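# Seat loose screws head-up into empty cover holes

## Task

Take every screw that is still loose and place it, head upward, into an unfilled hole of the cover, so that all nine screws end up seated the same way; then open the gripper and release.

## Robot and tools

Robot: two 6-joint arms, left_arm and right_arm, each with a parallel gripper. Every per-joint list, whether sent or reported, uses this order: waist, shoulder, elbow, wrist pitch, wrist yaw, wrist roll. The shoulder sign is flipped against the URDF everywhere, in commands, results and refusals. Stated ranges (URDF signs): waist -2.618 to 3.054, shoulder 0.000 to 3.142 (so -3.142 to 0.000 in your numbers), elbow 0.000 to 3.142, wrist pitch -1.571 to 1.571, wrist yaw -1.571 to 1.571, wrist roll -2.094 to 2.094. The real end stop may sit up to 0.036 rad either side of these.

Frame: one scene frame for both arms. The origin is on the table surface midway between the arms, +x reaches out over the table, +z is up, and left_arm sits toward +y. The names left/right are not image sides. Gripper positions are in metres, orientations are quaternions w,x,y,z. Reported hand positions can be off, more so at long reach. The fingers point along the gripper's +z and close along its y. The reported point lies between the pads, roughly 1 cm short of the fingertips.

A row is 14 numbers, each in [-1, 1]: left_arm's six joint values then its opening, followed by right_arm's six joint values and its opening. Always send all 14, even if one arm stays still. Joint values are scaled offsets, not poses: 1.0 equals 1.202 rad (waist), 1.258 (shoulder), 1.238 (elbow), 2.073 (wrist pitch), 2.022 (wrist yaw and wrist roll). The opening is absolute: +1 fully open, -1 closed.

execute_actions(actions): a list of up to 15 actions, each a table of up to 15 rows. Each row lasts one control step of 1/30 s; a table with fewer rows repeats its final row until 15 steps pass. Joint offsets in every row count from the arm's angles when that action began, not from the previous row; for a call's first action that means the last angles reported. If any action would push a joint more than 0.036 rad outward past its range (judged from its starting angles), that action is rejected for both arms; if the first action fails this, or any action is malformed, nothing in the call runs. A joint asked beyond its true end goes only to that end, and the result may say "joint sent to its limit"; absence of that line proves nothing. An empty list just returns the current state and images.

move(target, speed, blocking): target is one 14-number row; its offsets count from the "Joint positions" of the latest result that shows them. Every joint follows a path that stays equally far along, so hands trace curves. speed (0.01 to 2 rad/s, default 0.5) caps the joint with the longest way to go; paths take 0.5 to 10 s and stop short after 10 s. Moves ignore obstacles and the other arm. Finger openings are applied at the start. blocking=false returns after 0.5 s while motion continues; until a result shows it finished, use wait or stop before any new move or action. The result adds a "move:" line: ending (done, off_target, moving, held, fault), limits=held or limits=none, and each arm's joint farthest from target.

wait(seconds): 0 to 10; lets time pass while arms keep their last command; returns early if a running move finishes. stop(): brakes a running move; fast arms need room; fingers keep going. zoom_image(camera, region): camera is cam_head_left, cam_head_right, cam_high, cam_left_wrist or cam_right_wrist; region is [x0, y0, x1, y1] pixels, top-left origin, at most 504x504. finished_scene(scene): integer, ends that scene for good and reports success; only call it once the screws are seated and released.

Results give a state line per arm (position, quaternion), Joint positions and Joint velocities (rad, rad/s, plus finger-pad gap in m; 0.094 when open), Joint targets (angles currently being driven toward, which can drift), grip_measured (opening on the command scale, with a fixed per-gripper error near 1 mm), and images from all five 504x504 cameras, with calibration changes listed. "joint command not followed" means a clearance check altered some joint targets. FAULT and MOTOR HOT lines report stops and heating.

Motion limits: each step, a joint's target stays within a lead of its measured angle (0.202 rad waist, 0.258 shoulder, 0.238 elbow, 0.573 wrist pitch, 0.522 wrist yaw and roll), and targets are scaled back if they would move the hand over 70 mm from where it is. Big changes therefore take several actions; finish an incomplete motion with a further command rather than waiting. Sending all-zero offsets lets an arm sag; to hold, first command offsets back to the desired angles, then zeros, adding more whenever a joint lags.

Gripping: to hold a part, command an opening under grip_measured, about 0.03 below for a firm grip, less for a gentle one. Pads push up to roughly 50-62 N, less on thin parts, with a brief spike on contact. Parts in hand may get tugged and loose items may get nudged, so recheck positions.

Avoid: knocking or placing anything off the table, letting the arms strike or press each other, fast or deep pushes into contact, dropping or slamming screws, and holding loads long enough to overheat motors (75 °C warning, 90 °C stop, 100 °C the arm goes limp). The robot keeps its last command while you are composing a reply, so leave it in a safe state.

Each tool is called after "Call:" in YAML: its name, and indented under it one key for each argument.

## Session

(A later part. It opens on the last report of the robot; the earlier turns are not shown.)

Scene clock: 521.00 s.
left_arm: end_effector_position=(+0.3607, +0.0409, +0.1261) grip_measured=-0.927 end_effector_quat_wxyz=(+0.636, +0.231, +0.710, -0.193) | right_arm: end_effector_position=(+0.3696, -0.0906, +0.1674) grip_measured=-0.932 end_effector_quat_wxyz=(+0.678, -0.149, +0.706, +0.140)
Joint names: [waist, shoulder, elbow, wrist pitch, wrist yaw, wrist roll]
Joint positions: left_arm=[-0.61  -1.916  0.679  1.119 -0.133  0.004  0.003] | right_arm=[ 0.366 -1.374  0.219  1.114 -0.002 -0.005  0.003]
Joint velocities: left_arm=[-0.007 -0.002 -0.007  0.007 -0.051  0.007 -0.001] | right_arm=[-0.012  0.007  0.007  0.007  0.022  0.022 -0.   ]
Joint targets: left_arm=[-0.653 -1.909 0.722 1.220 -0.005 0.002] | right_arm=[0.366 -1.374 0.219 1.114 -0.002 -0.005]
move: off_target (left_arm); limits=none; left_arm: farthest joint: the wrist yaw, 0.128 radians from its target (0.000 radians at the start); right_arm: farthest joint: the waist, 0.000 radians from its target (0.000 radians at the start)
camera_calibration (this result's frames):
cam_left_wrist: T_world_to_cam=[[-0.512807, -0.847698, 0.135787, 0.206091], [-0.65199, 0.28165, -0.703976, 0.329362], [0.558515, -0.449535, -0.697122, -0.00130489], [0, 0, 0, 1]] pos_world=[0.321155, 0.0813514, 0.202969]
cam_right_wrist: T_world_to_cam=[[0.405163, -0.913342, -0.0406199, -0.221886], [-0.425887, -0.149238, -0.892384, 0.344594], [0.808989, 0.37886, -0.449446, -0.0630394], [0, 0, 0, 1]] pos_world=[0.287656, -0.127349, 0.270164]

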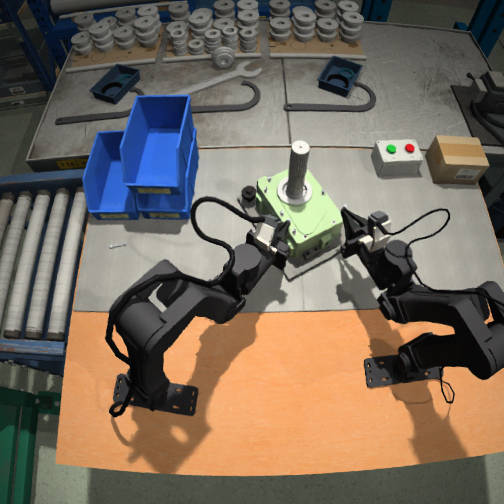

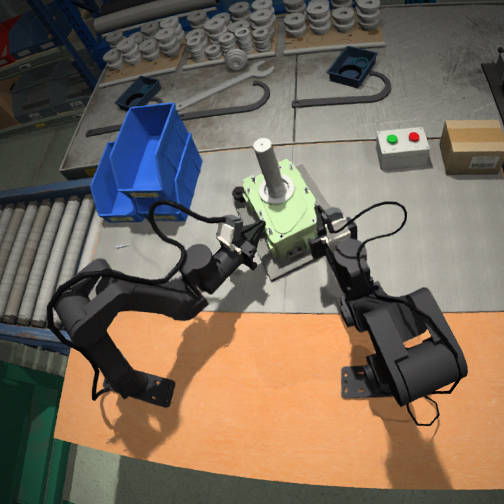

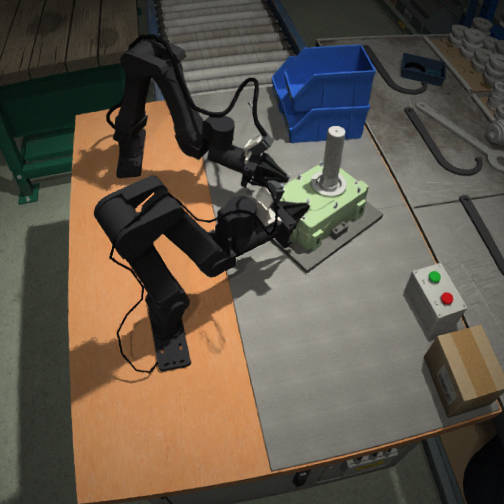

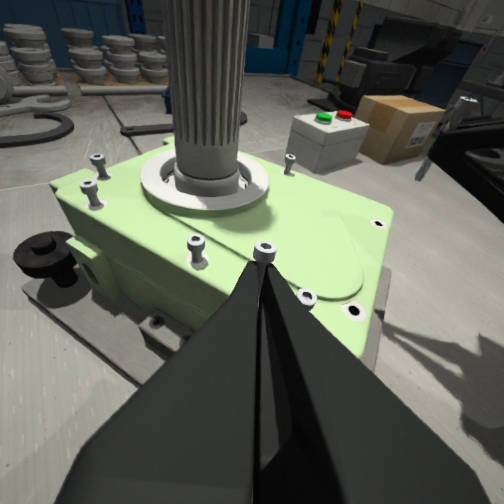

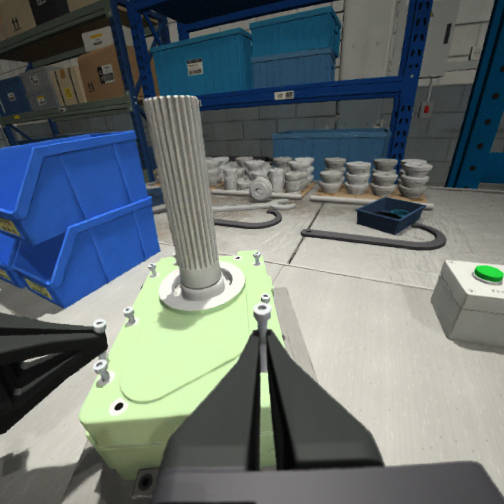

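Call:
move:
  target: [0.03,0,0,0,-0.02,0,-0.96,0,0,0,0,0,0,-0.965]
  speed: 0.1

Call:
move:
  target: [0,0.07,0.05,0.05,0,0,-0.96,0,0,0,0,0,0,-0.965]
  speed: 0.1

Call:
zoom_image:
  camera: "cam_right_wrist"
  region: [20,240,200,430]

Scene clock: 528.13 s.
left_arm: end_effector_position=(+0.3720, +0.0569, +0.1247) grip_measured=-0.927 end_effector_quat_wxyz=(+0.640, +0.212, +0.718, -0.172) | right_arm: end_effector_position=(+0.3696, -0.0906, +0.1674) grip_measured=-0.932 end_effector_quat_wxyz=(+0.678, -0.149, +0.706, +0.140)
Joint names: [waist, shoulder, elbow, wrist pitch, wrist yaw, wrist roll]
Joint positions: left_arm=[-0.581 -1.916  0.677  1.117 -0.164  0.004  0.003] | right_arm=[ 0.366 -1.374  0.219  1.114 -0.002 -0.005  0.003]
Joint velocities: left_arm=[-0.022 -0.012 -0.022 -0.037 -0.037 -0.081  0.001] | right_arm=[-0.012 -0.002  0.002  0.051 -0.022 -0.022 -0.   ]
Joint targets: left_arm=[-0.574 -1.916 0.680 1.119 -0.174 0.004] | right_arm=[0.366 -1.374 0.219 1.114 -0.002 -0.005]
move: done; limits=none; left_arm: farthest joint: the wrist yaw, 0.009 radians from its target (0.040 radians at the start); right_arm: farthest joint: the waist, 0.000 radians from its target (0.000 radians at the start)
camera_calibration (this result's frames):
cam_left_wrist: T_world_to_cam=[[-0.461557, -0.877419, 0.130768, 0.208948], [-0.668366, 0.24702, -0.701618, 0.338919], [0.583311, -0.411238, -0.700451, -0.0124051], [0, 0, 0, 1]] pos_world=[0.330199, 0.0945141, 0.201779]
cam_right_wrist: T_world_to_cam=[[0.405163, -0.913342, -0.0406199, -0.221886], [-0.425887, -0.149238, -0.892384, 0.344594], [0.808989, 0.37886, -0.449446, -0.0630394], [0, 0, 0, 1]] pos_world=[0.287656, -0.127349, 0.270164]

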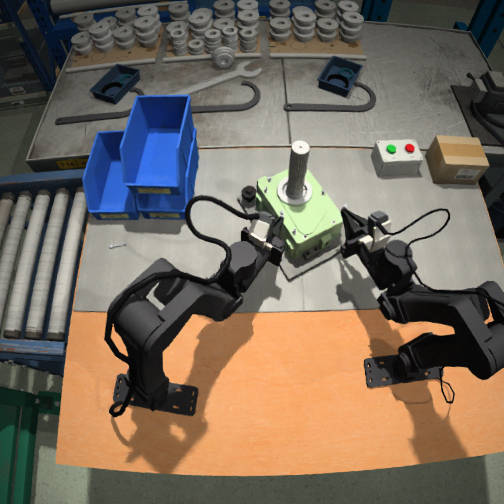

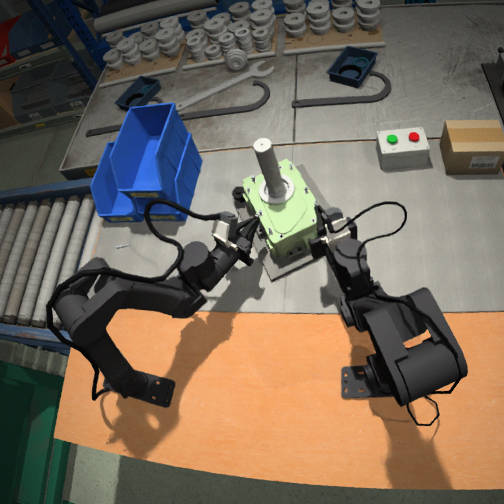

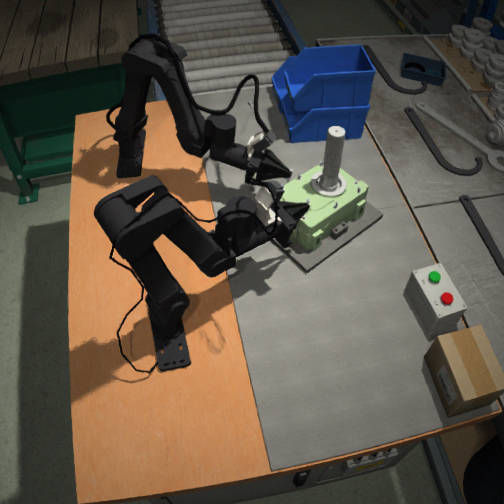

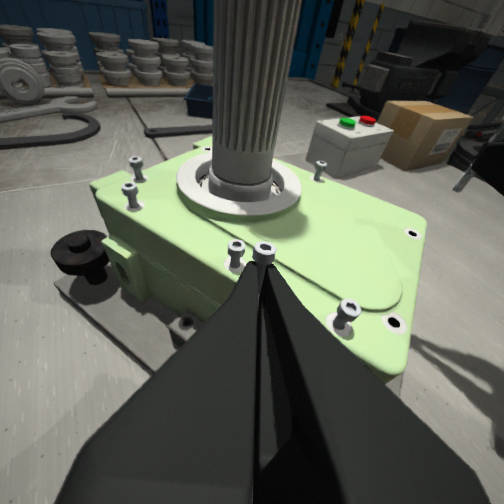

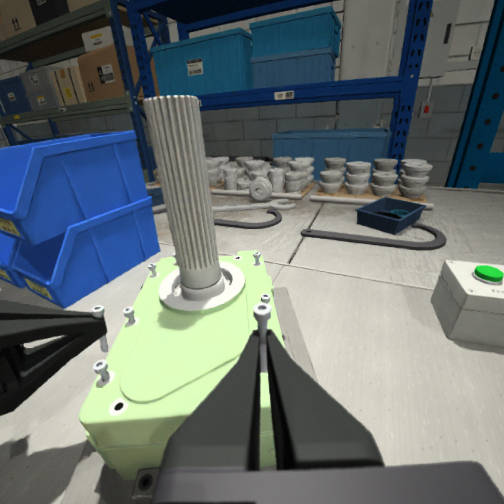

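Scene clock: 529.57 s.
left_arm: end_effector_position=(+0.3764, +0.0531, +0.1932) grip_measured=-0.927 end_effector_quat_wxyz=(+0.703, +0.183, +0.657, -0.202) | right_arm: end_effector_position=(+0.3696, -0.0906, +0.1674) grip_measured=-0.932 end_effector_quat_wxyz=(+0.678, -0.149, +0.706, +0.140)
Joint names: [waist, shoulder, elbow, wrist pitch, wrist yaw, wrist roll]
Joint positions: left_arm=[-0.581 -1.85   0.715  1.207 -0.164  0.004  0.003] | right_arm=[ 0.366 -1.374  0.219  1.114 -0.002 -0.005  0.003]
Joint velocities: left_arm=[ 0.022  0.007 -0.017  0.022  0.037  0.007 -0.001] | right_arm=[-0.002  0.007  0.007 -0.051 -0.051  0.007  0.001]
Joint targets: left_arm=[-0.581 -1.828 0.739 1.220 -0.164 0.004] | right_arm=[0.366 -1.374 0.219 1.114 -0.002 -0.005]
move: off_target (left_arm); limits=none; left_arm: farthest joint: the elbow, 0.024 radians from its target (0.062 radians at the start); right_arm: farthest joint: the waist, 0.000 radians from its target (0.000 radians at the start)
camera_calibration (this result's frames):
cam_left_wrist: T_world_to_cam=[[-0.483872, -0.858014, 0.17228, 0.197994], [-0.556526, 0.149761, -0.817221, 0.376329], [0.675386, -0.491309, -0.549972, -0.0280792], [0, 0, 0, 1]] pos_world=[0.324205, 0.0997269, 0.257991]
cam_right_wrist: T_world_to_cam=[[0.405163, -0.913342, -0.0406199, -0.221886], [-0.425887, -0.149238, -0.892384, 0.344594], [0.808989, 0.37886, -0.449446, -0.0630394], [0, 0, 0, 1]] pos_world=[0.287656, -0.127349, 0.270164]

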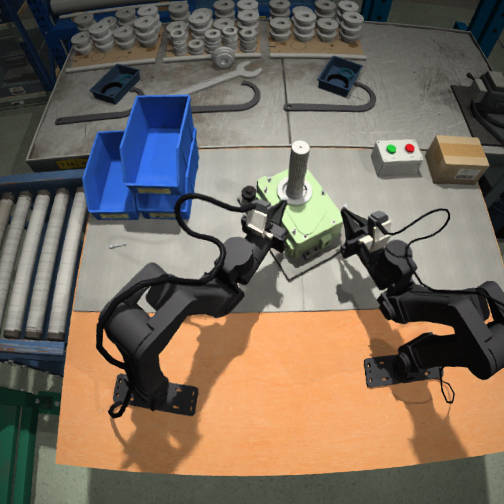

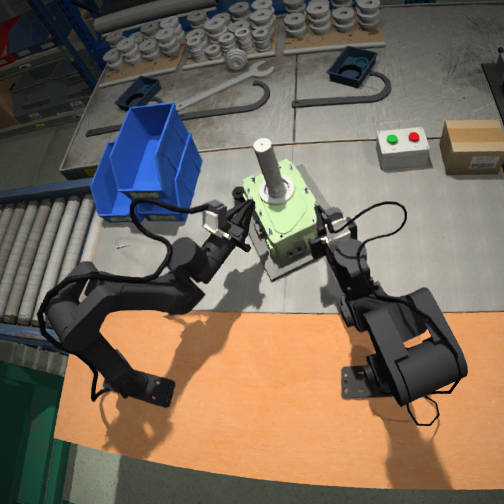

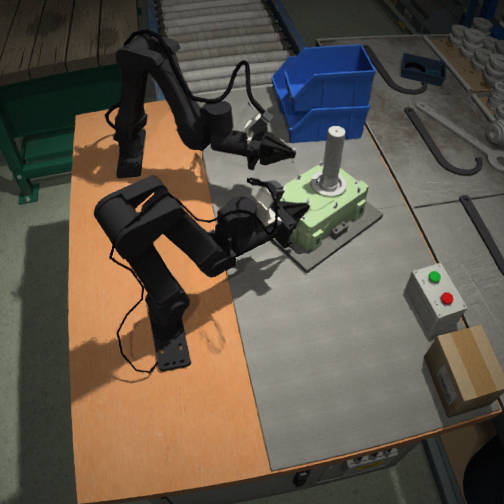

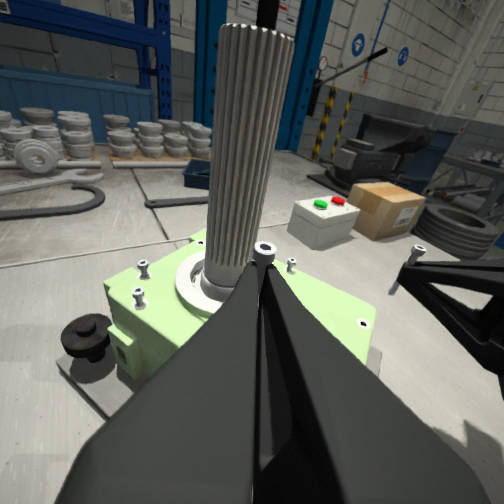

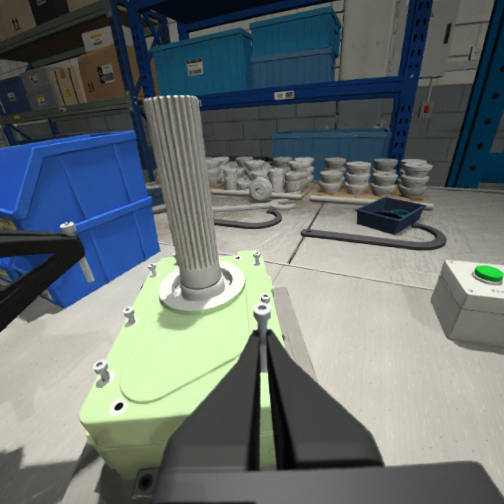

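Region (20, 240, 200, 430) of cam_right_wrist's 504x504 image, scaled by 2.653, with more detail than that image has; it fills the left 477 columns of this view, and the rest is white.

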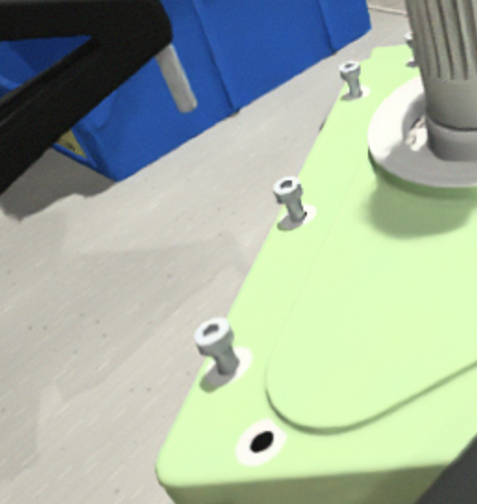

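Call:
move:
  target: [-0.06,0,0,0,0.086,0,-0.96,0,0,0,0,0,0,-0.965]
  speed: 0.15

Call:
move:
  target: [0,-0.075,0,0.02,0,0,-0.96,0,-0.045,0,0,0,0,-0.965]
  speed: 0.08

Call:
zoom_image:
  camera: "cam_right_wrist"
  region: [60,300,200,430]

Call:
zoom_image:
  camera: "cam_left_wrist"
  region: [230,140,370,280]

Call:
zoom_image:
  camera: "cam_head_left"
  region: [275,195,355,265]

Scene clock: 542.40 s.
left_arm: end_effector_position=(+0.3372, +0.0058, +0.1934) grip_measured=-0.927 end_effector_quat_wxyz=(+0.677, +0.261, +0.629, -0.277) | right_arm: end_effector_position=(+0.3696, -0.0906, +0.1674) grip_measured=-0.932 end_effector_quat_wxyz=(+0.678, -0.149, +0.706, +0.140)
Joint names: [waist, shoulder, elbow, wrist pitch, wrist yaw, wrist roll]
Joint positions: left_arm=[-0.646 -1.85   0.715  1.207  0.001  0.004  0.003] | right_arm=[ 0.366 -1.374  0.219  1.114 -0.002 -0.005  0.003]
Joint velocities: left_arm=[-0.007  0.007 -0.002 -0.007  0.022 -0.007 -0.001] | right_arm=[-0.007  0.002  0.012  0.007  0.022  0.022 -0.   ]
Joint targets: left_arm=[-0.653 -1.850 0.715 1.207 0.010 0.004] | right_arm=[0.366 -1.374 0.219 1.114 -0.002 -0.005]
move: done; limits=none; left_arm: farthest joint: the wrist yaw, 0.009 radians from its target (0.174 radians at the start); right_arm: farthest joint: the waist, 0.000 radians from its target (0.000 radians at the start)
camera_calibration (this result's frames):
cam_left_wrist: T_world_to_cam=[[-0.667392, -0.727154, 0.160733, 0.201832], [-0.500712, 0.278387, -0.819627, 0.342621], [0.55125, -0.627493, -0.549887, 0.0179248], [0, 0, 0, 1]] pos_world=[0.296374, 0.0626294, 0.258237]
cam_right_wrist: T_world_to_cam=[[0.405163, -0.913342, -0.0406199, -0.221886], [-0.425887, -0.149238, -0.892384, 0.344594], [0.808989, 0.37886, -0.449446, -0.0630394], [0, 0, 0, 1]] pos_world=[0.287656, -0.127349, 0.270164]

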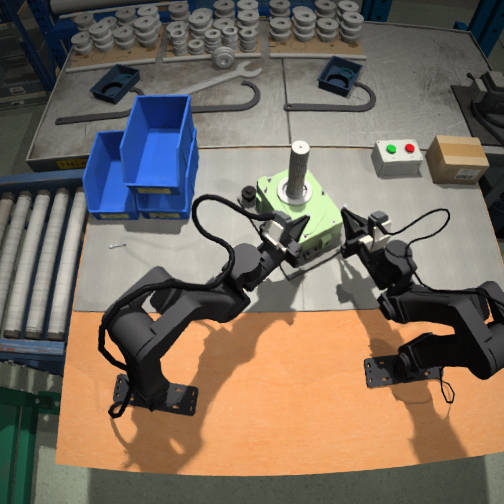

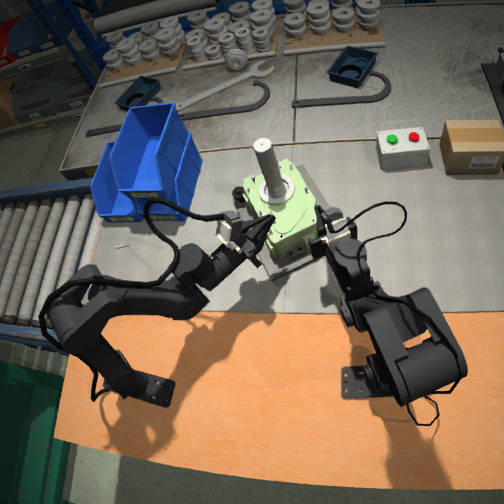

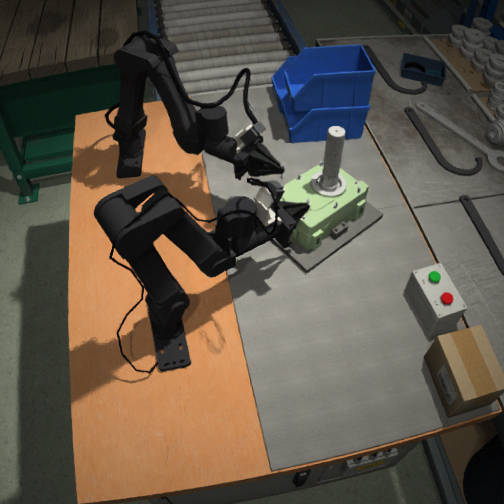

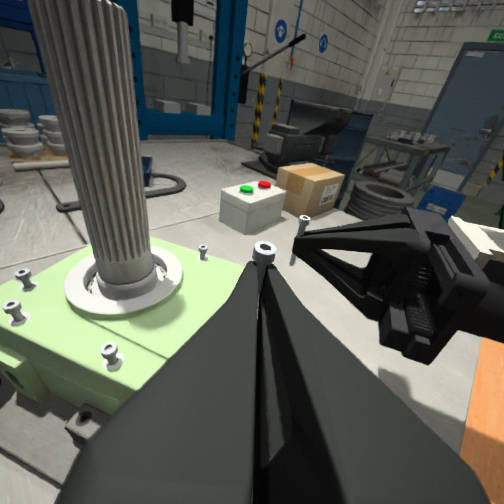

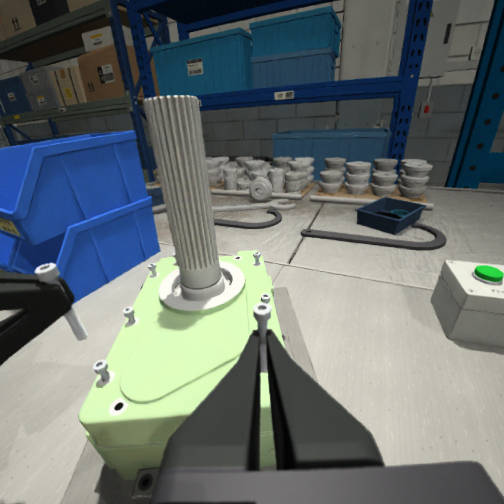

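Scene clock: 544.03 s.
left_arm: end_effector_position=(+0.3404, +0.0027, +0.1612) grip_measured=-0.927 end_effector_quat_wxyz=(+0.660, +0.268, +0.647, -0.270) | right_arm: end_effector_position=(+0.3712, -0.0899, +0.1531) grip_measured=-0.932 end_effector_quat_wxyz=(+0.664, -0.152, +0.719, +0.137)
Joint names: [waist, shoulder, elbow, wrist pitch, wrist yaw, wrist roll]
Joint positions: left_arm=[-0.646 -1.931  0.715  1.234  0.001  0.004  0.003] | right_arm=[ 0.366 -1.415  0.219  1.115 -0.002 -0.005  0.003]
Joint velocities: left_arm=[-0.007 -0.012 -0.007  0.007 -0.022 -0.051 -0.001] | right_arm=[-0.007  0.002 -0.022  0.007 -0.051 -0.081 -0.   ]
Joint targets: left_arm=[-0.646 -1.945 0.715 1.249 0.001 0.004] | right_arm=[0.366 -1.431 0.219 1.114 -0.002 -0.005]
move: done; limits=none; left_arm: farthest joint: the shoulder, 0.014 radians from its target (0.094 radians at the start); right_arm: farthest joint: the shoulder, 0.015 radians from its target (0.057 radians at the start)
camera_calibration (this result's frames):
cam_left_wrist: T_world_to_cam=[[-0.661288, -0.733195, 0.158501, 0.205135], [-0.531463, 0.308823, -0.788781, 0.324118], [0.529381, -0.605849, -0.593887, 0.0110202], [0, 0, 0, 1]] pos_world=[0.302077, 0.0569856, 0.229689]
cam_right_wrist: T_world_to_cam=[[0.403652, -0.913999, -0.0408726, -0.22194], [-0.458628, -0.163485, -0.87346, 0.340565], [0.79166, 0.371319, -0.485177, -0.0598105], [0, 0, 0, 1]] pos_world=[0.293129, -0.124967, 0.25938]

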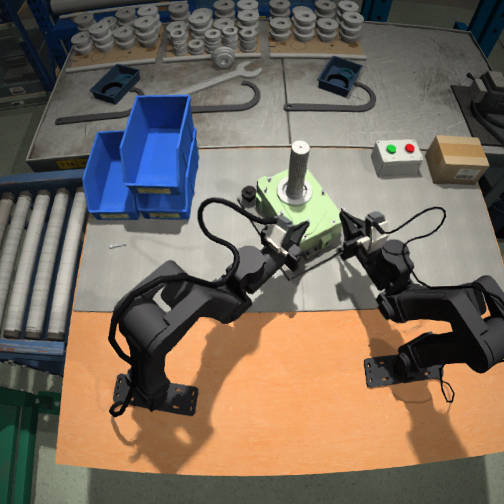

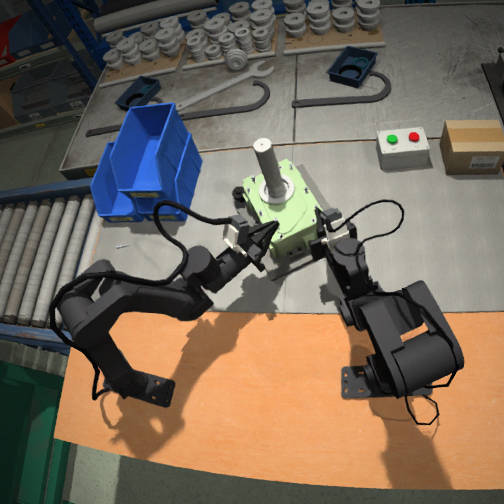

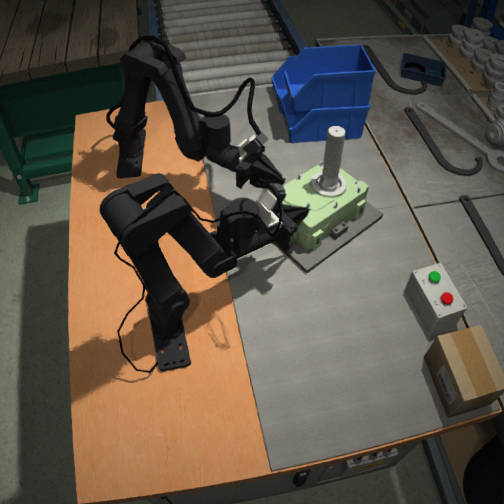

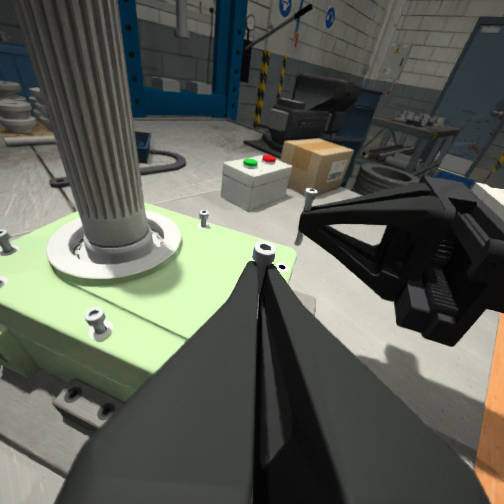

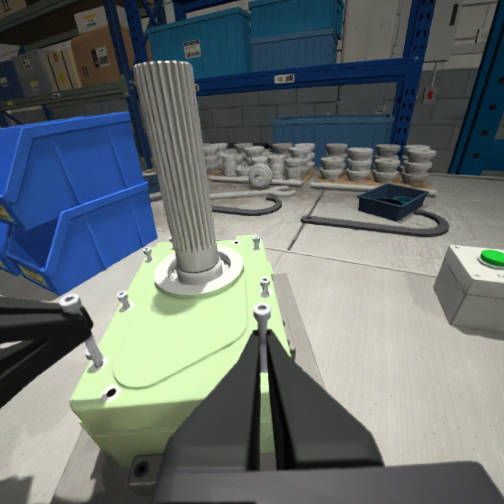

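Region (60, 300, 200, 430) of cam_right_wrist's 504x504 image, scaled by 3.600, with more detail than that image has; it fills the top 468 rows of this view, and the rest is white.

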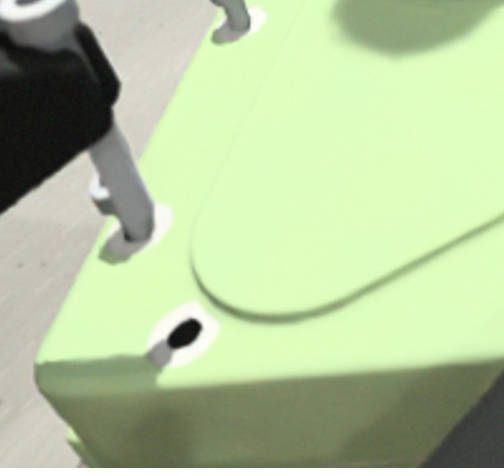

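Region (230, 140, 370, 280) of cam_left_wrist's 504x504 image, scaled by 3.600, with more detail than that image has.

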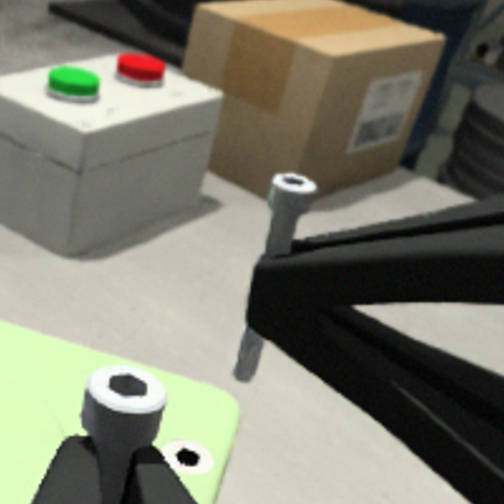

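Region (275, 195, 355, 265) of cam_head_left's 504x504 image, scaled by 6.300, with more detail than that image has; it fills the top 441 rows of this view, and the rest is white.

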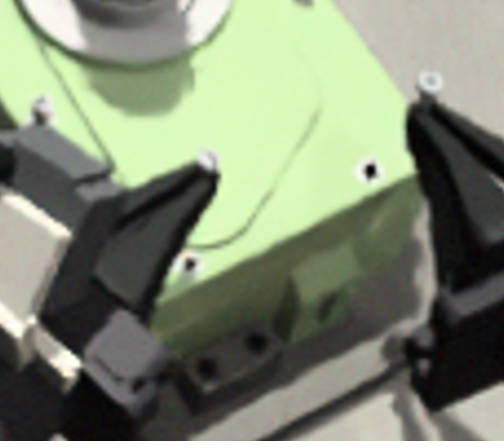

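Call:
move:
  target: [0,-0.034,0,0.01,0,0,-0.96,0,0.065,0.092,-0.136,0,0,-0.965]
  speed: 0.1

Call:
zoom_image:
  camera: "cam_right_wrist"
  region: [40,270,180,410]

Call:
zoom_image:
  camera: "cam_left_wrist"
  region: [240,170,340,280]

Call:
zoom_image:
  camera: "cam_head_left"
  region: [275,195,355,265]

Call:
zoom_image:
  camera: "cam_high"
  region: [260,170,340,240]

Scene clock: 564.73 s.
left_arm: end_effector_position=(+0.3411, +0.0020, +0.1496) grip_measured=-0.927 end_effector_quat_wxyz=(+0.654, +0.271, +0.654, -0.267) | right_arm: end_effector_position=(+0.3784, -0.0867, +0.1412) grip_measured=-0.932 end_effector_quat_wxyz=(+0.617, -0.161, +0.760, +0.128)
Joint names: [waist, shoulder, elbow, wrist pitch, wrist yaw, wrist roll]
Joint positions: left_arm=[-0.646 -1.958  0.715  1.241  0.001  0.004  0.003] | right_arm=[ 0.366 -1.359  0.301  0.849 -0.002 -0.005  0.003]
Joint velocities: left_arm=[ 0.017 -0.002  0.012 -0.022  0.037 -0.066  0.   ] | right_arm=[-0.007  0.007 -0.002 -0.081 -0.037 -0.022 -0.001]
Joint targets: left_arm=[-0.646 -1.973 0.715 1.255 0.001 0.004] | right_arm=[0.366 -1.334 0.333 0.833 -0.002 -0.005]
move: off_target (right_arm); limits=none; left_arm: farthest joint: the shoulder, 0.016 radians from its target (0.043 radians at the start); right_arm: farthest joint: the elbow, 0.032 radians from its target (0.114 radians at the start)
camera_calibration (this result's frames):
cam_left_wrist: T_world_to_cam=[[-0.658975, -0.735485, 0.157525, 0.206285], [-0.542921, 0.320164, -0.776358, 0.317609], [0.520566, -0.597124, -0.61029, 0.0087943], [0, 0, 0, 1]] pos_world=[0.303796, 0.0552841, 0.219451]
cam_right_wrist: T_world_to_cam=[[0.398849, -0.916089, -0.0412306, -0.220782], [-0.556788, -0.206201, -0.804654, 0.357718], [0.728633, 0.343892, -0.592311, -0.0358426], [0, 0, 0, 1]] pos_world=[0.313348, -0.116169, 0.257506]

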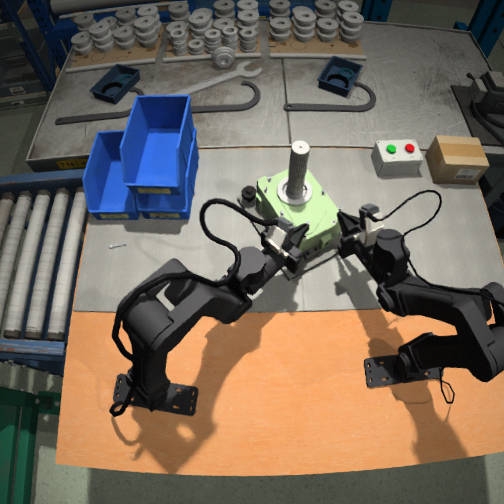

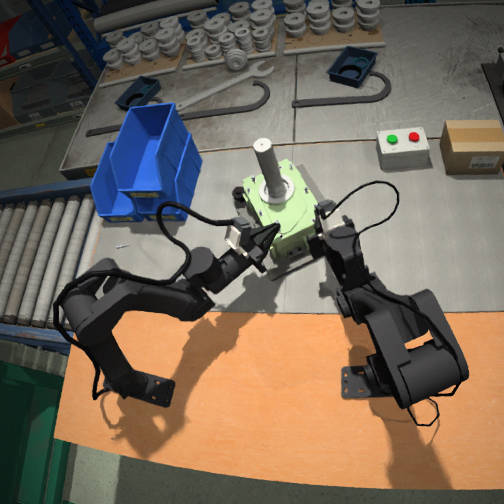

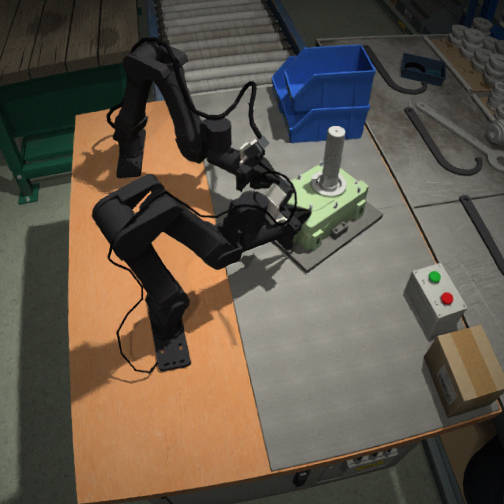

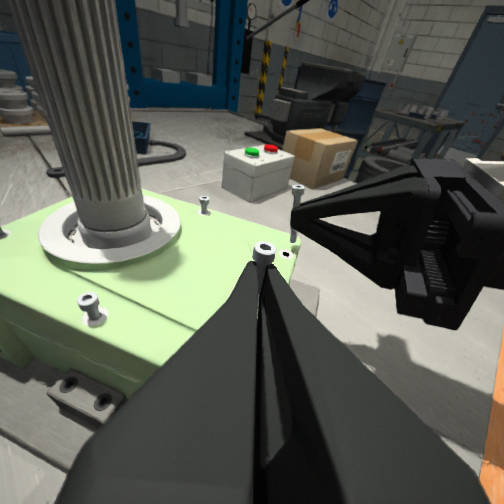

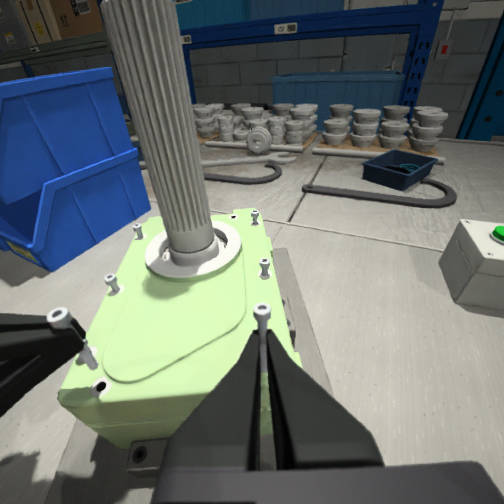

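Region (40, 270, 180, 410) of cam_right_wrist's 504x504 image, scaled by 3.600, with more detail than that image has.

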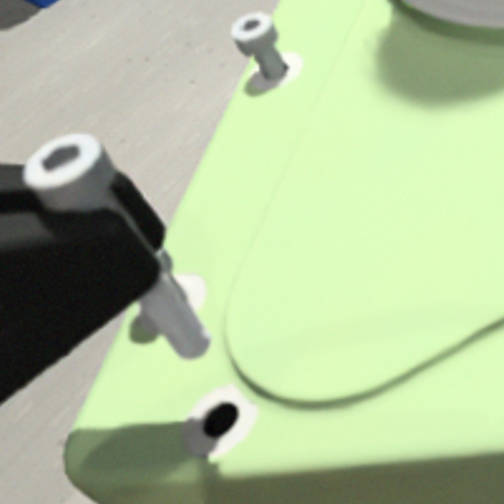

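Region (240, 170, 340, 280) of cam_left_wrist's 504x504 image, scaled by 4.582, with more detail than that image has; it fills the left 458 columns of this view, and the rest is white.

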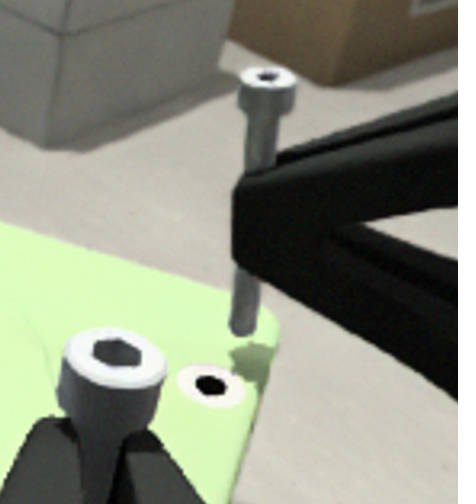

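Region (275, 195, 355, 265) of cam_head_left's 504x504 image, scaled by 6.300, with more detail than that image has; it fills the top 441 rows of this view, and the rest is white.

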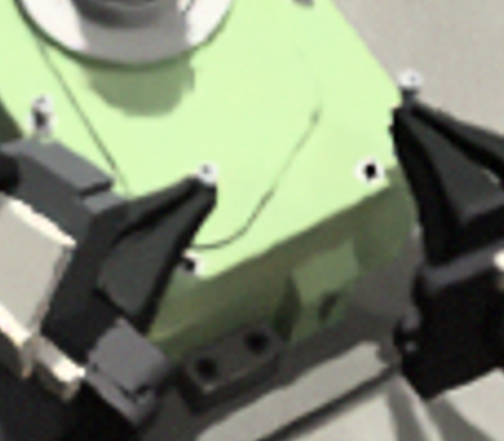

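Region (260, 170, 340, 240) of cam_high's 504x504 image, scaled by 6.300, with more detail than that image has; it fills the top 441 rows of this view, and the rest is white.

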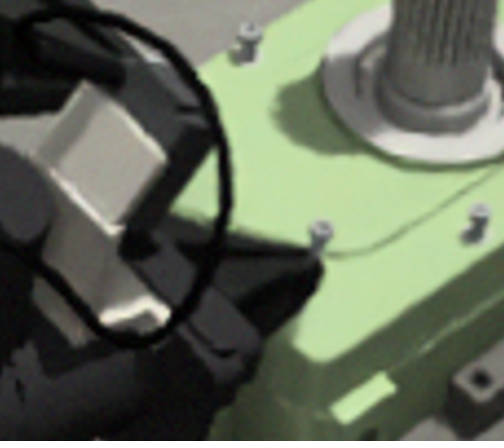

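Call:
move:
  target: [0,-0.026,0,0.007,0,0,-0.96,0.015,-0.036,0.038,0,0,0,-0.965]
  speed: 0.03

Call:
zoom_image:
  camera: "cam_right_wrist"
  region: [40,290,160,410]

Call:
zoom_image:
  camera: "cam_left_wrist"
  region: [240,170,340,280]

Call:
zoom_image:
  camera: "cam_head_left"
  region: [285,195,355,250]

Scene clock: 582.63 s.
left_arm: end_effector_position=(+0.3414, +0.0017, +0.1417) grip_measured=-0.927 end_effector_quat_wxyz=(+0.649, +0.273, +0.659, -0.265) | right_arm: end_effector_position=(+0.3813, -0.0827, +0.1370) grip_measured=-0.932 end_effector_quat_wxyz=(+0.611, -0.164, +0.763, +0.129)
Joint names: [waist, shoulder, elbow, wrist pitch, wrist yaw, wrist roll]
Joint positions: left_arm=[-0.646 -1.976  0.715  1.243  0.001  0.004  0.003] | right_arm=[ 0.373 -1.389  0.316  0.852 -0.002 -0.005  0.003]
Joint velocities: left_arm=[ 0.002  0.002 -0.007 -0.007  0.022 -0.066 -0.   ] | right_arm=[ 0.017  0.007 -0.017 -0.007  0.081  0.081 -0.   ]
Joint targets: left_arm=[-0.646 -1.991 0.715 1.256 0.001 0.004] | right_arm=[0.384 -1.404 0.348 0.849 -0.002 -0.005]
move: off_target (right_arm); limits=none; left_arm: farthest joint: the shoulder, 0.015 radians from its target (0.032 radians at the start); right_arm: farthest joint: the elbow, 0.032 radians from its target (0.047 radians at the start)
camera_calibration (this result's frames):
cam_left_wrist: T_world_to_cam=[[-0.65727, -0.737172, 0.156759, 0.20704], [-0.55129, 0.328447, -0.766943, 0.313257], [0.513882, -0.590509, -0.622274, 0.00754817], [0, 0, 0, 1]] pos_world=[0.304898, 0.0541934, 0.212492]
cam_right_wrist: T_world_to_cam=[[0.404317, -0.913693, -0.0411461, -0.220283], [-0.564629, -0.213956, -0.79713, 0.358163], [0.719529, 0.345526, -0.602404, -0.0368527], [0, 0, 0, 1]] pos_world=[0.31781, -0.111906, 0.254238]

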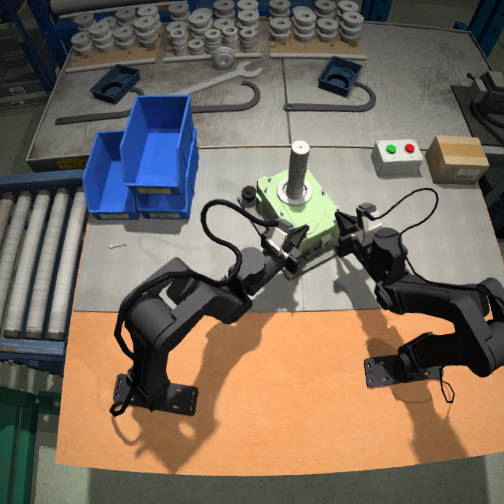

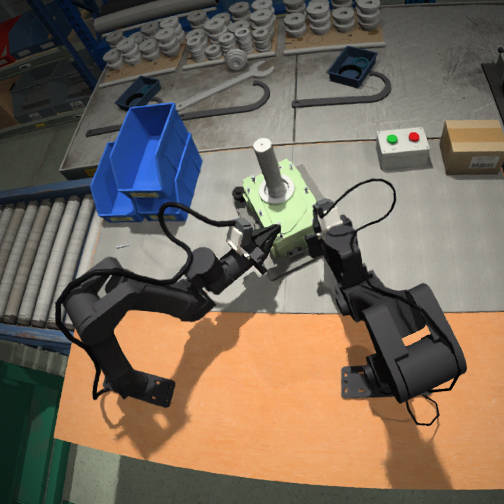

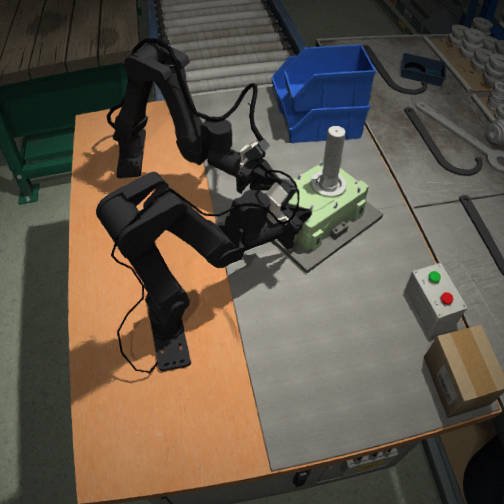

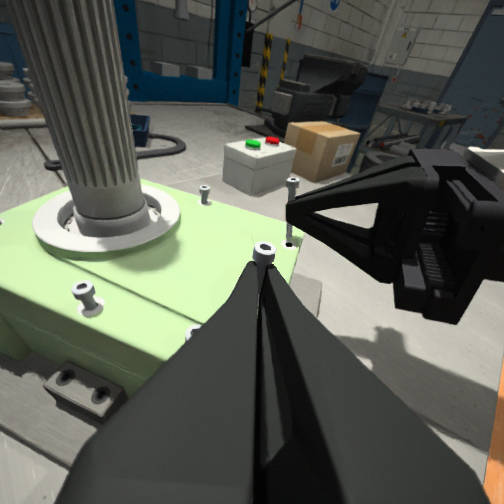

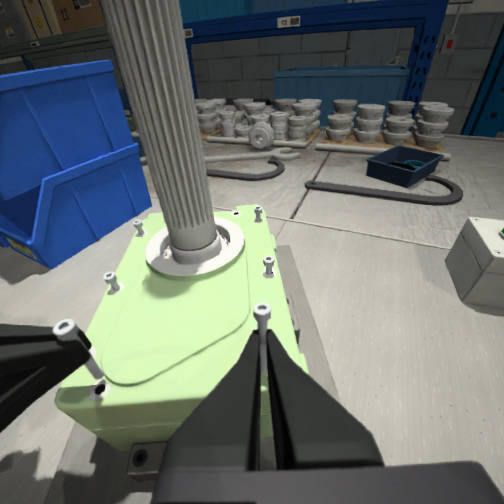

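Region (40, 290, 160, 410) of cam_right_wrist's 504x504 image, scaled by 4.200, with more detail than that image has.

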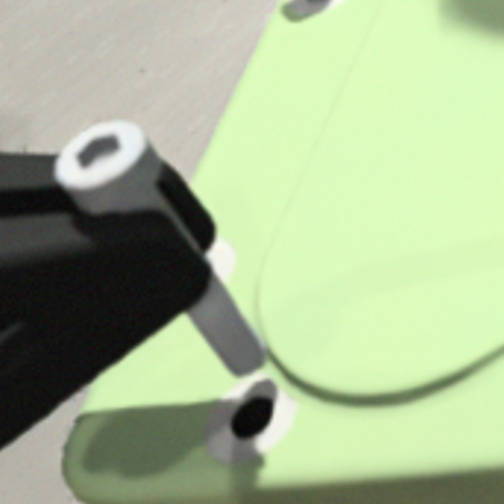

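Region (240, 170, 340, 280) of cam_left_wrist's 504x504 image, scaled by 4.582, with more detail than that image has; it fills the left 458 columns of this view, and the rest is white.

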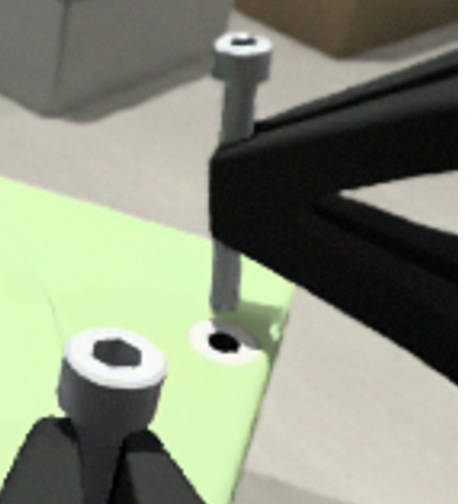

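Region (285, 195, 355, 250) of cam_head_left's 504x504 image, scaled by 7.200, with more detail than that image has; it fills the top 396 rows of this view, and the rest is white.

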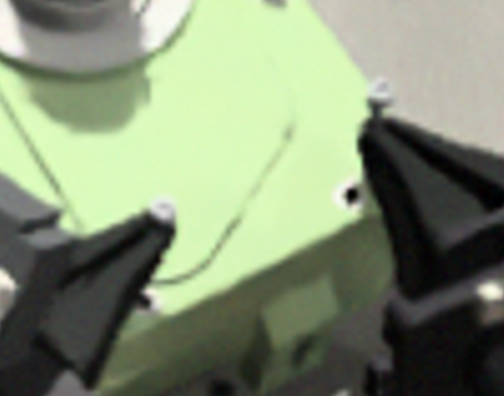

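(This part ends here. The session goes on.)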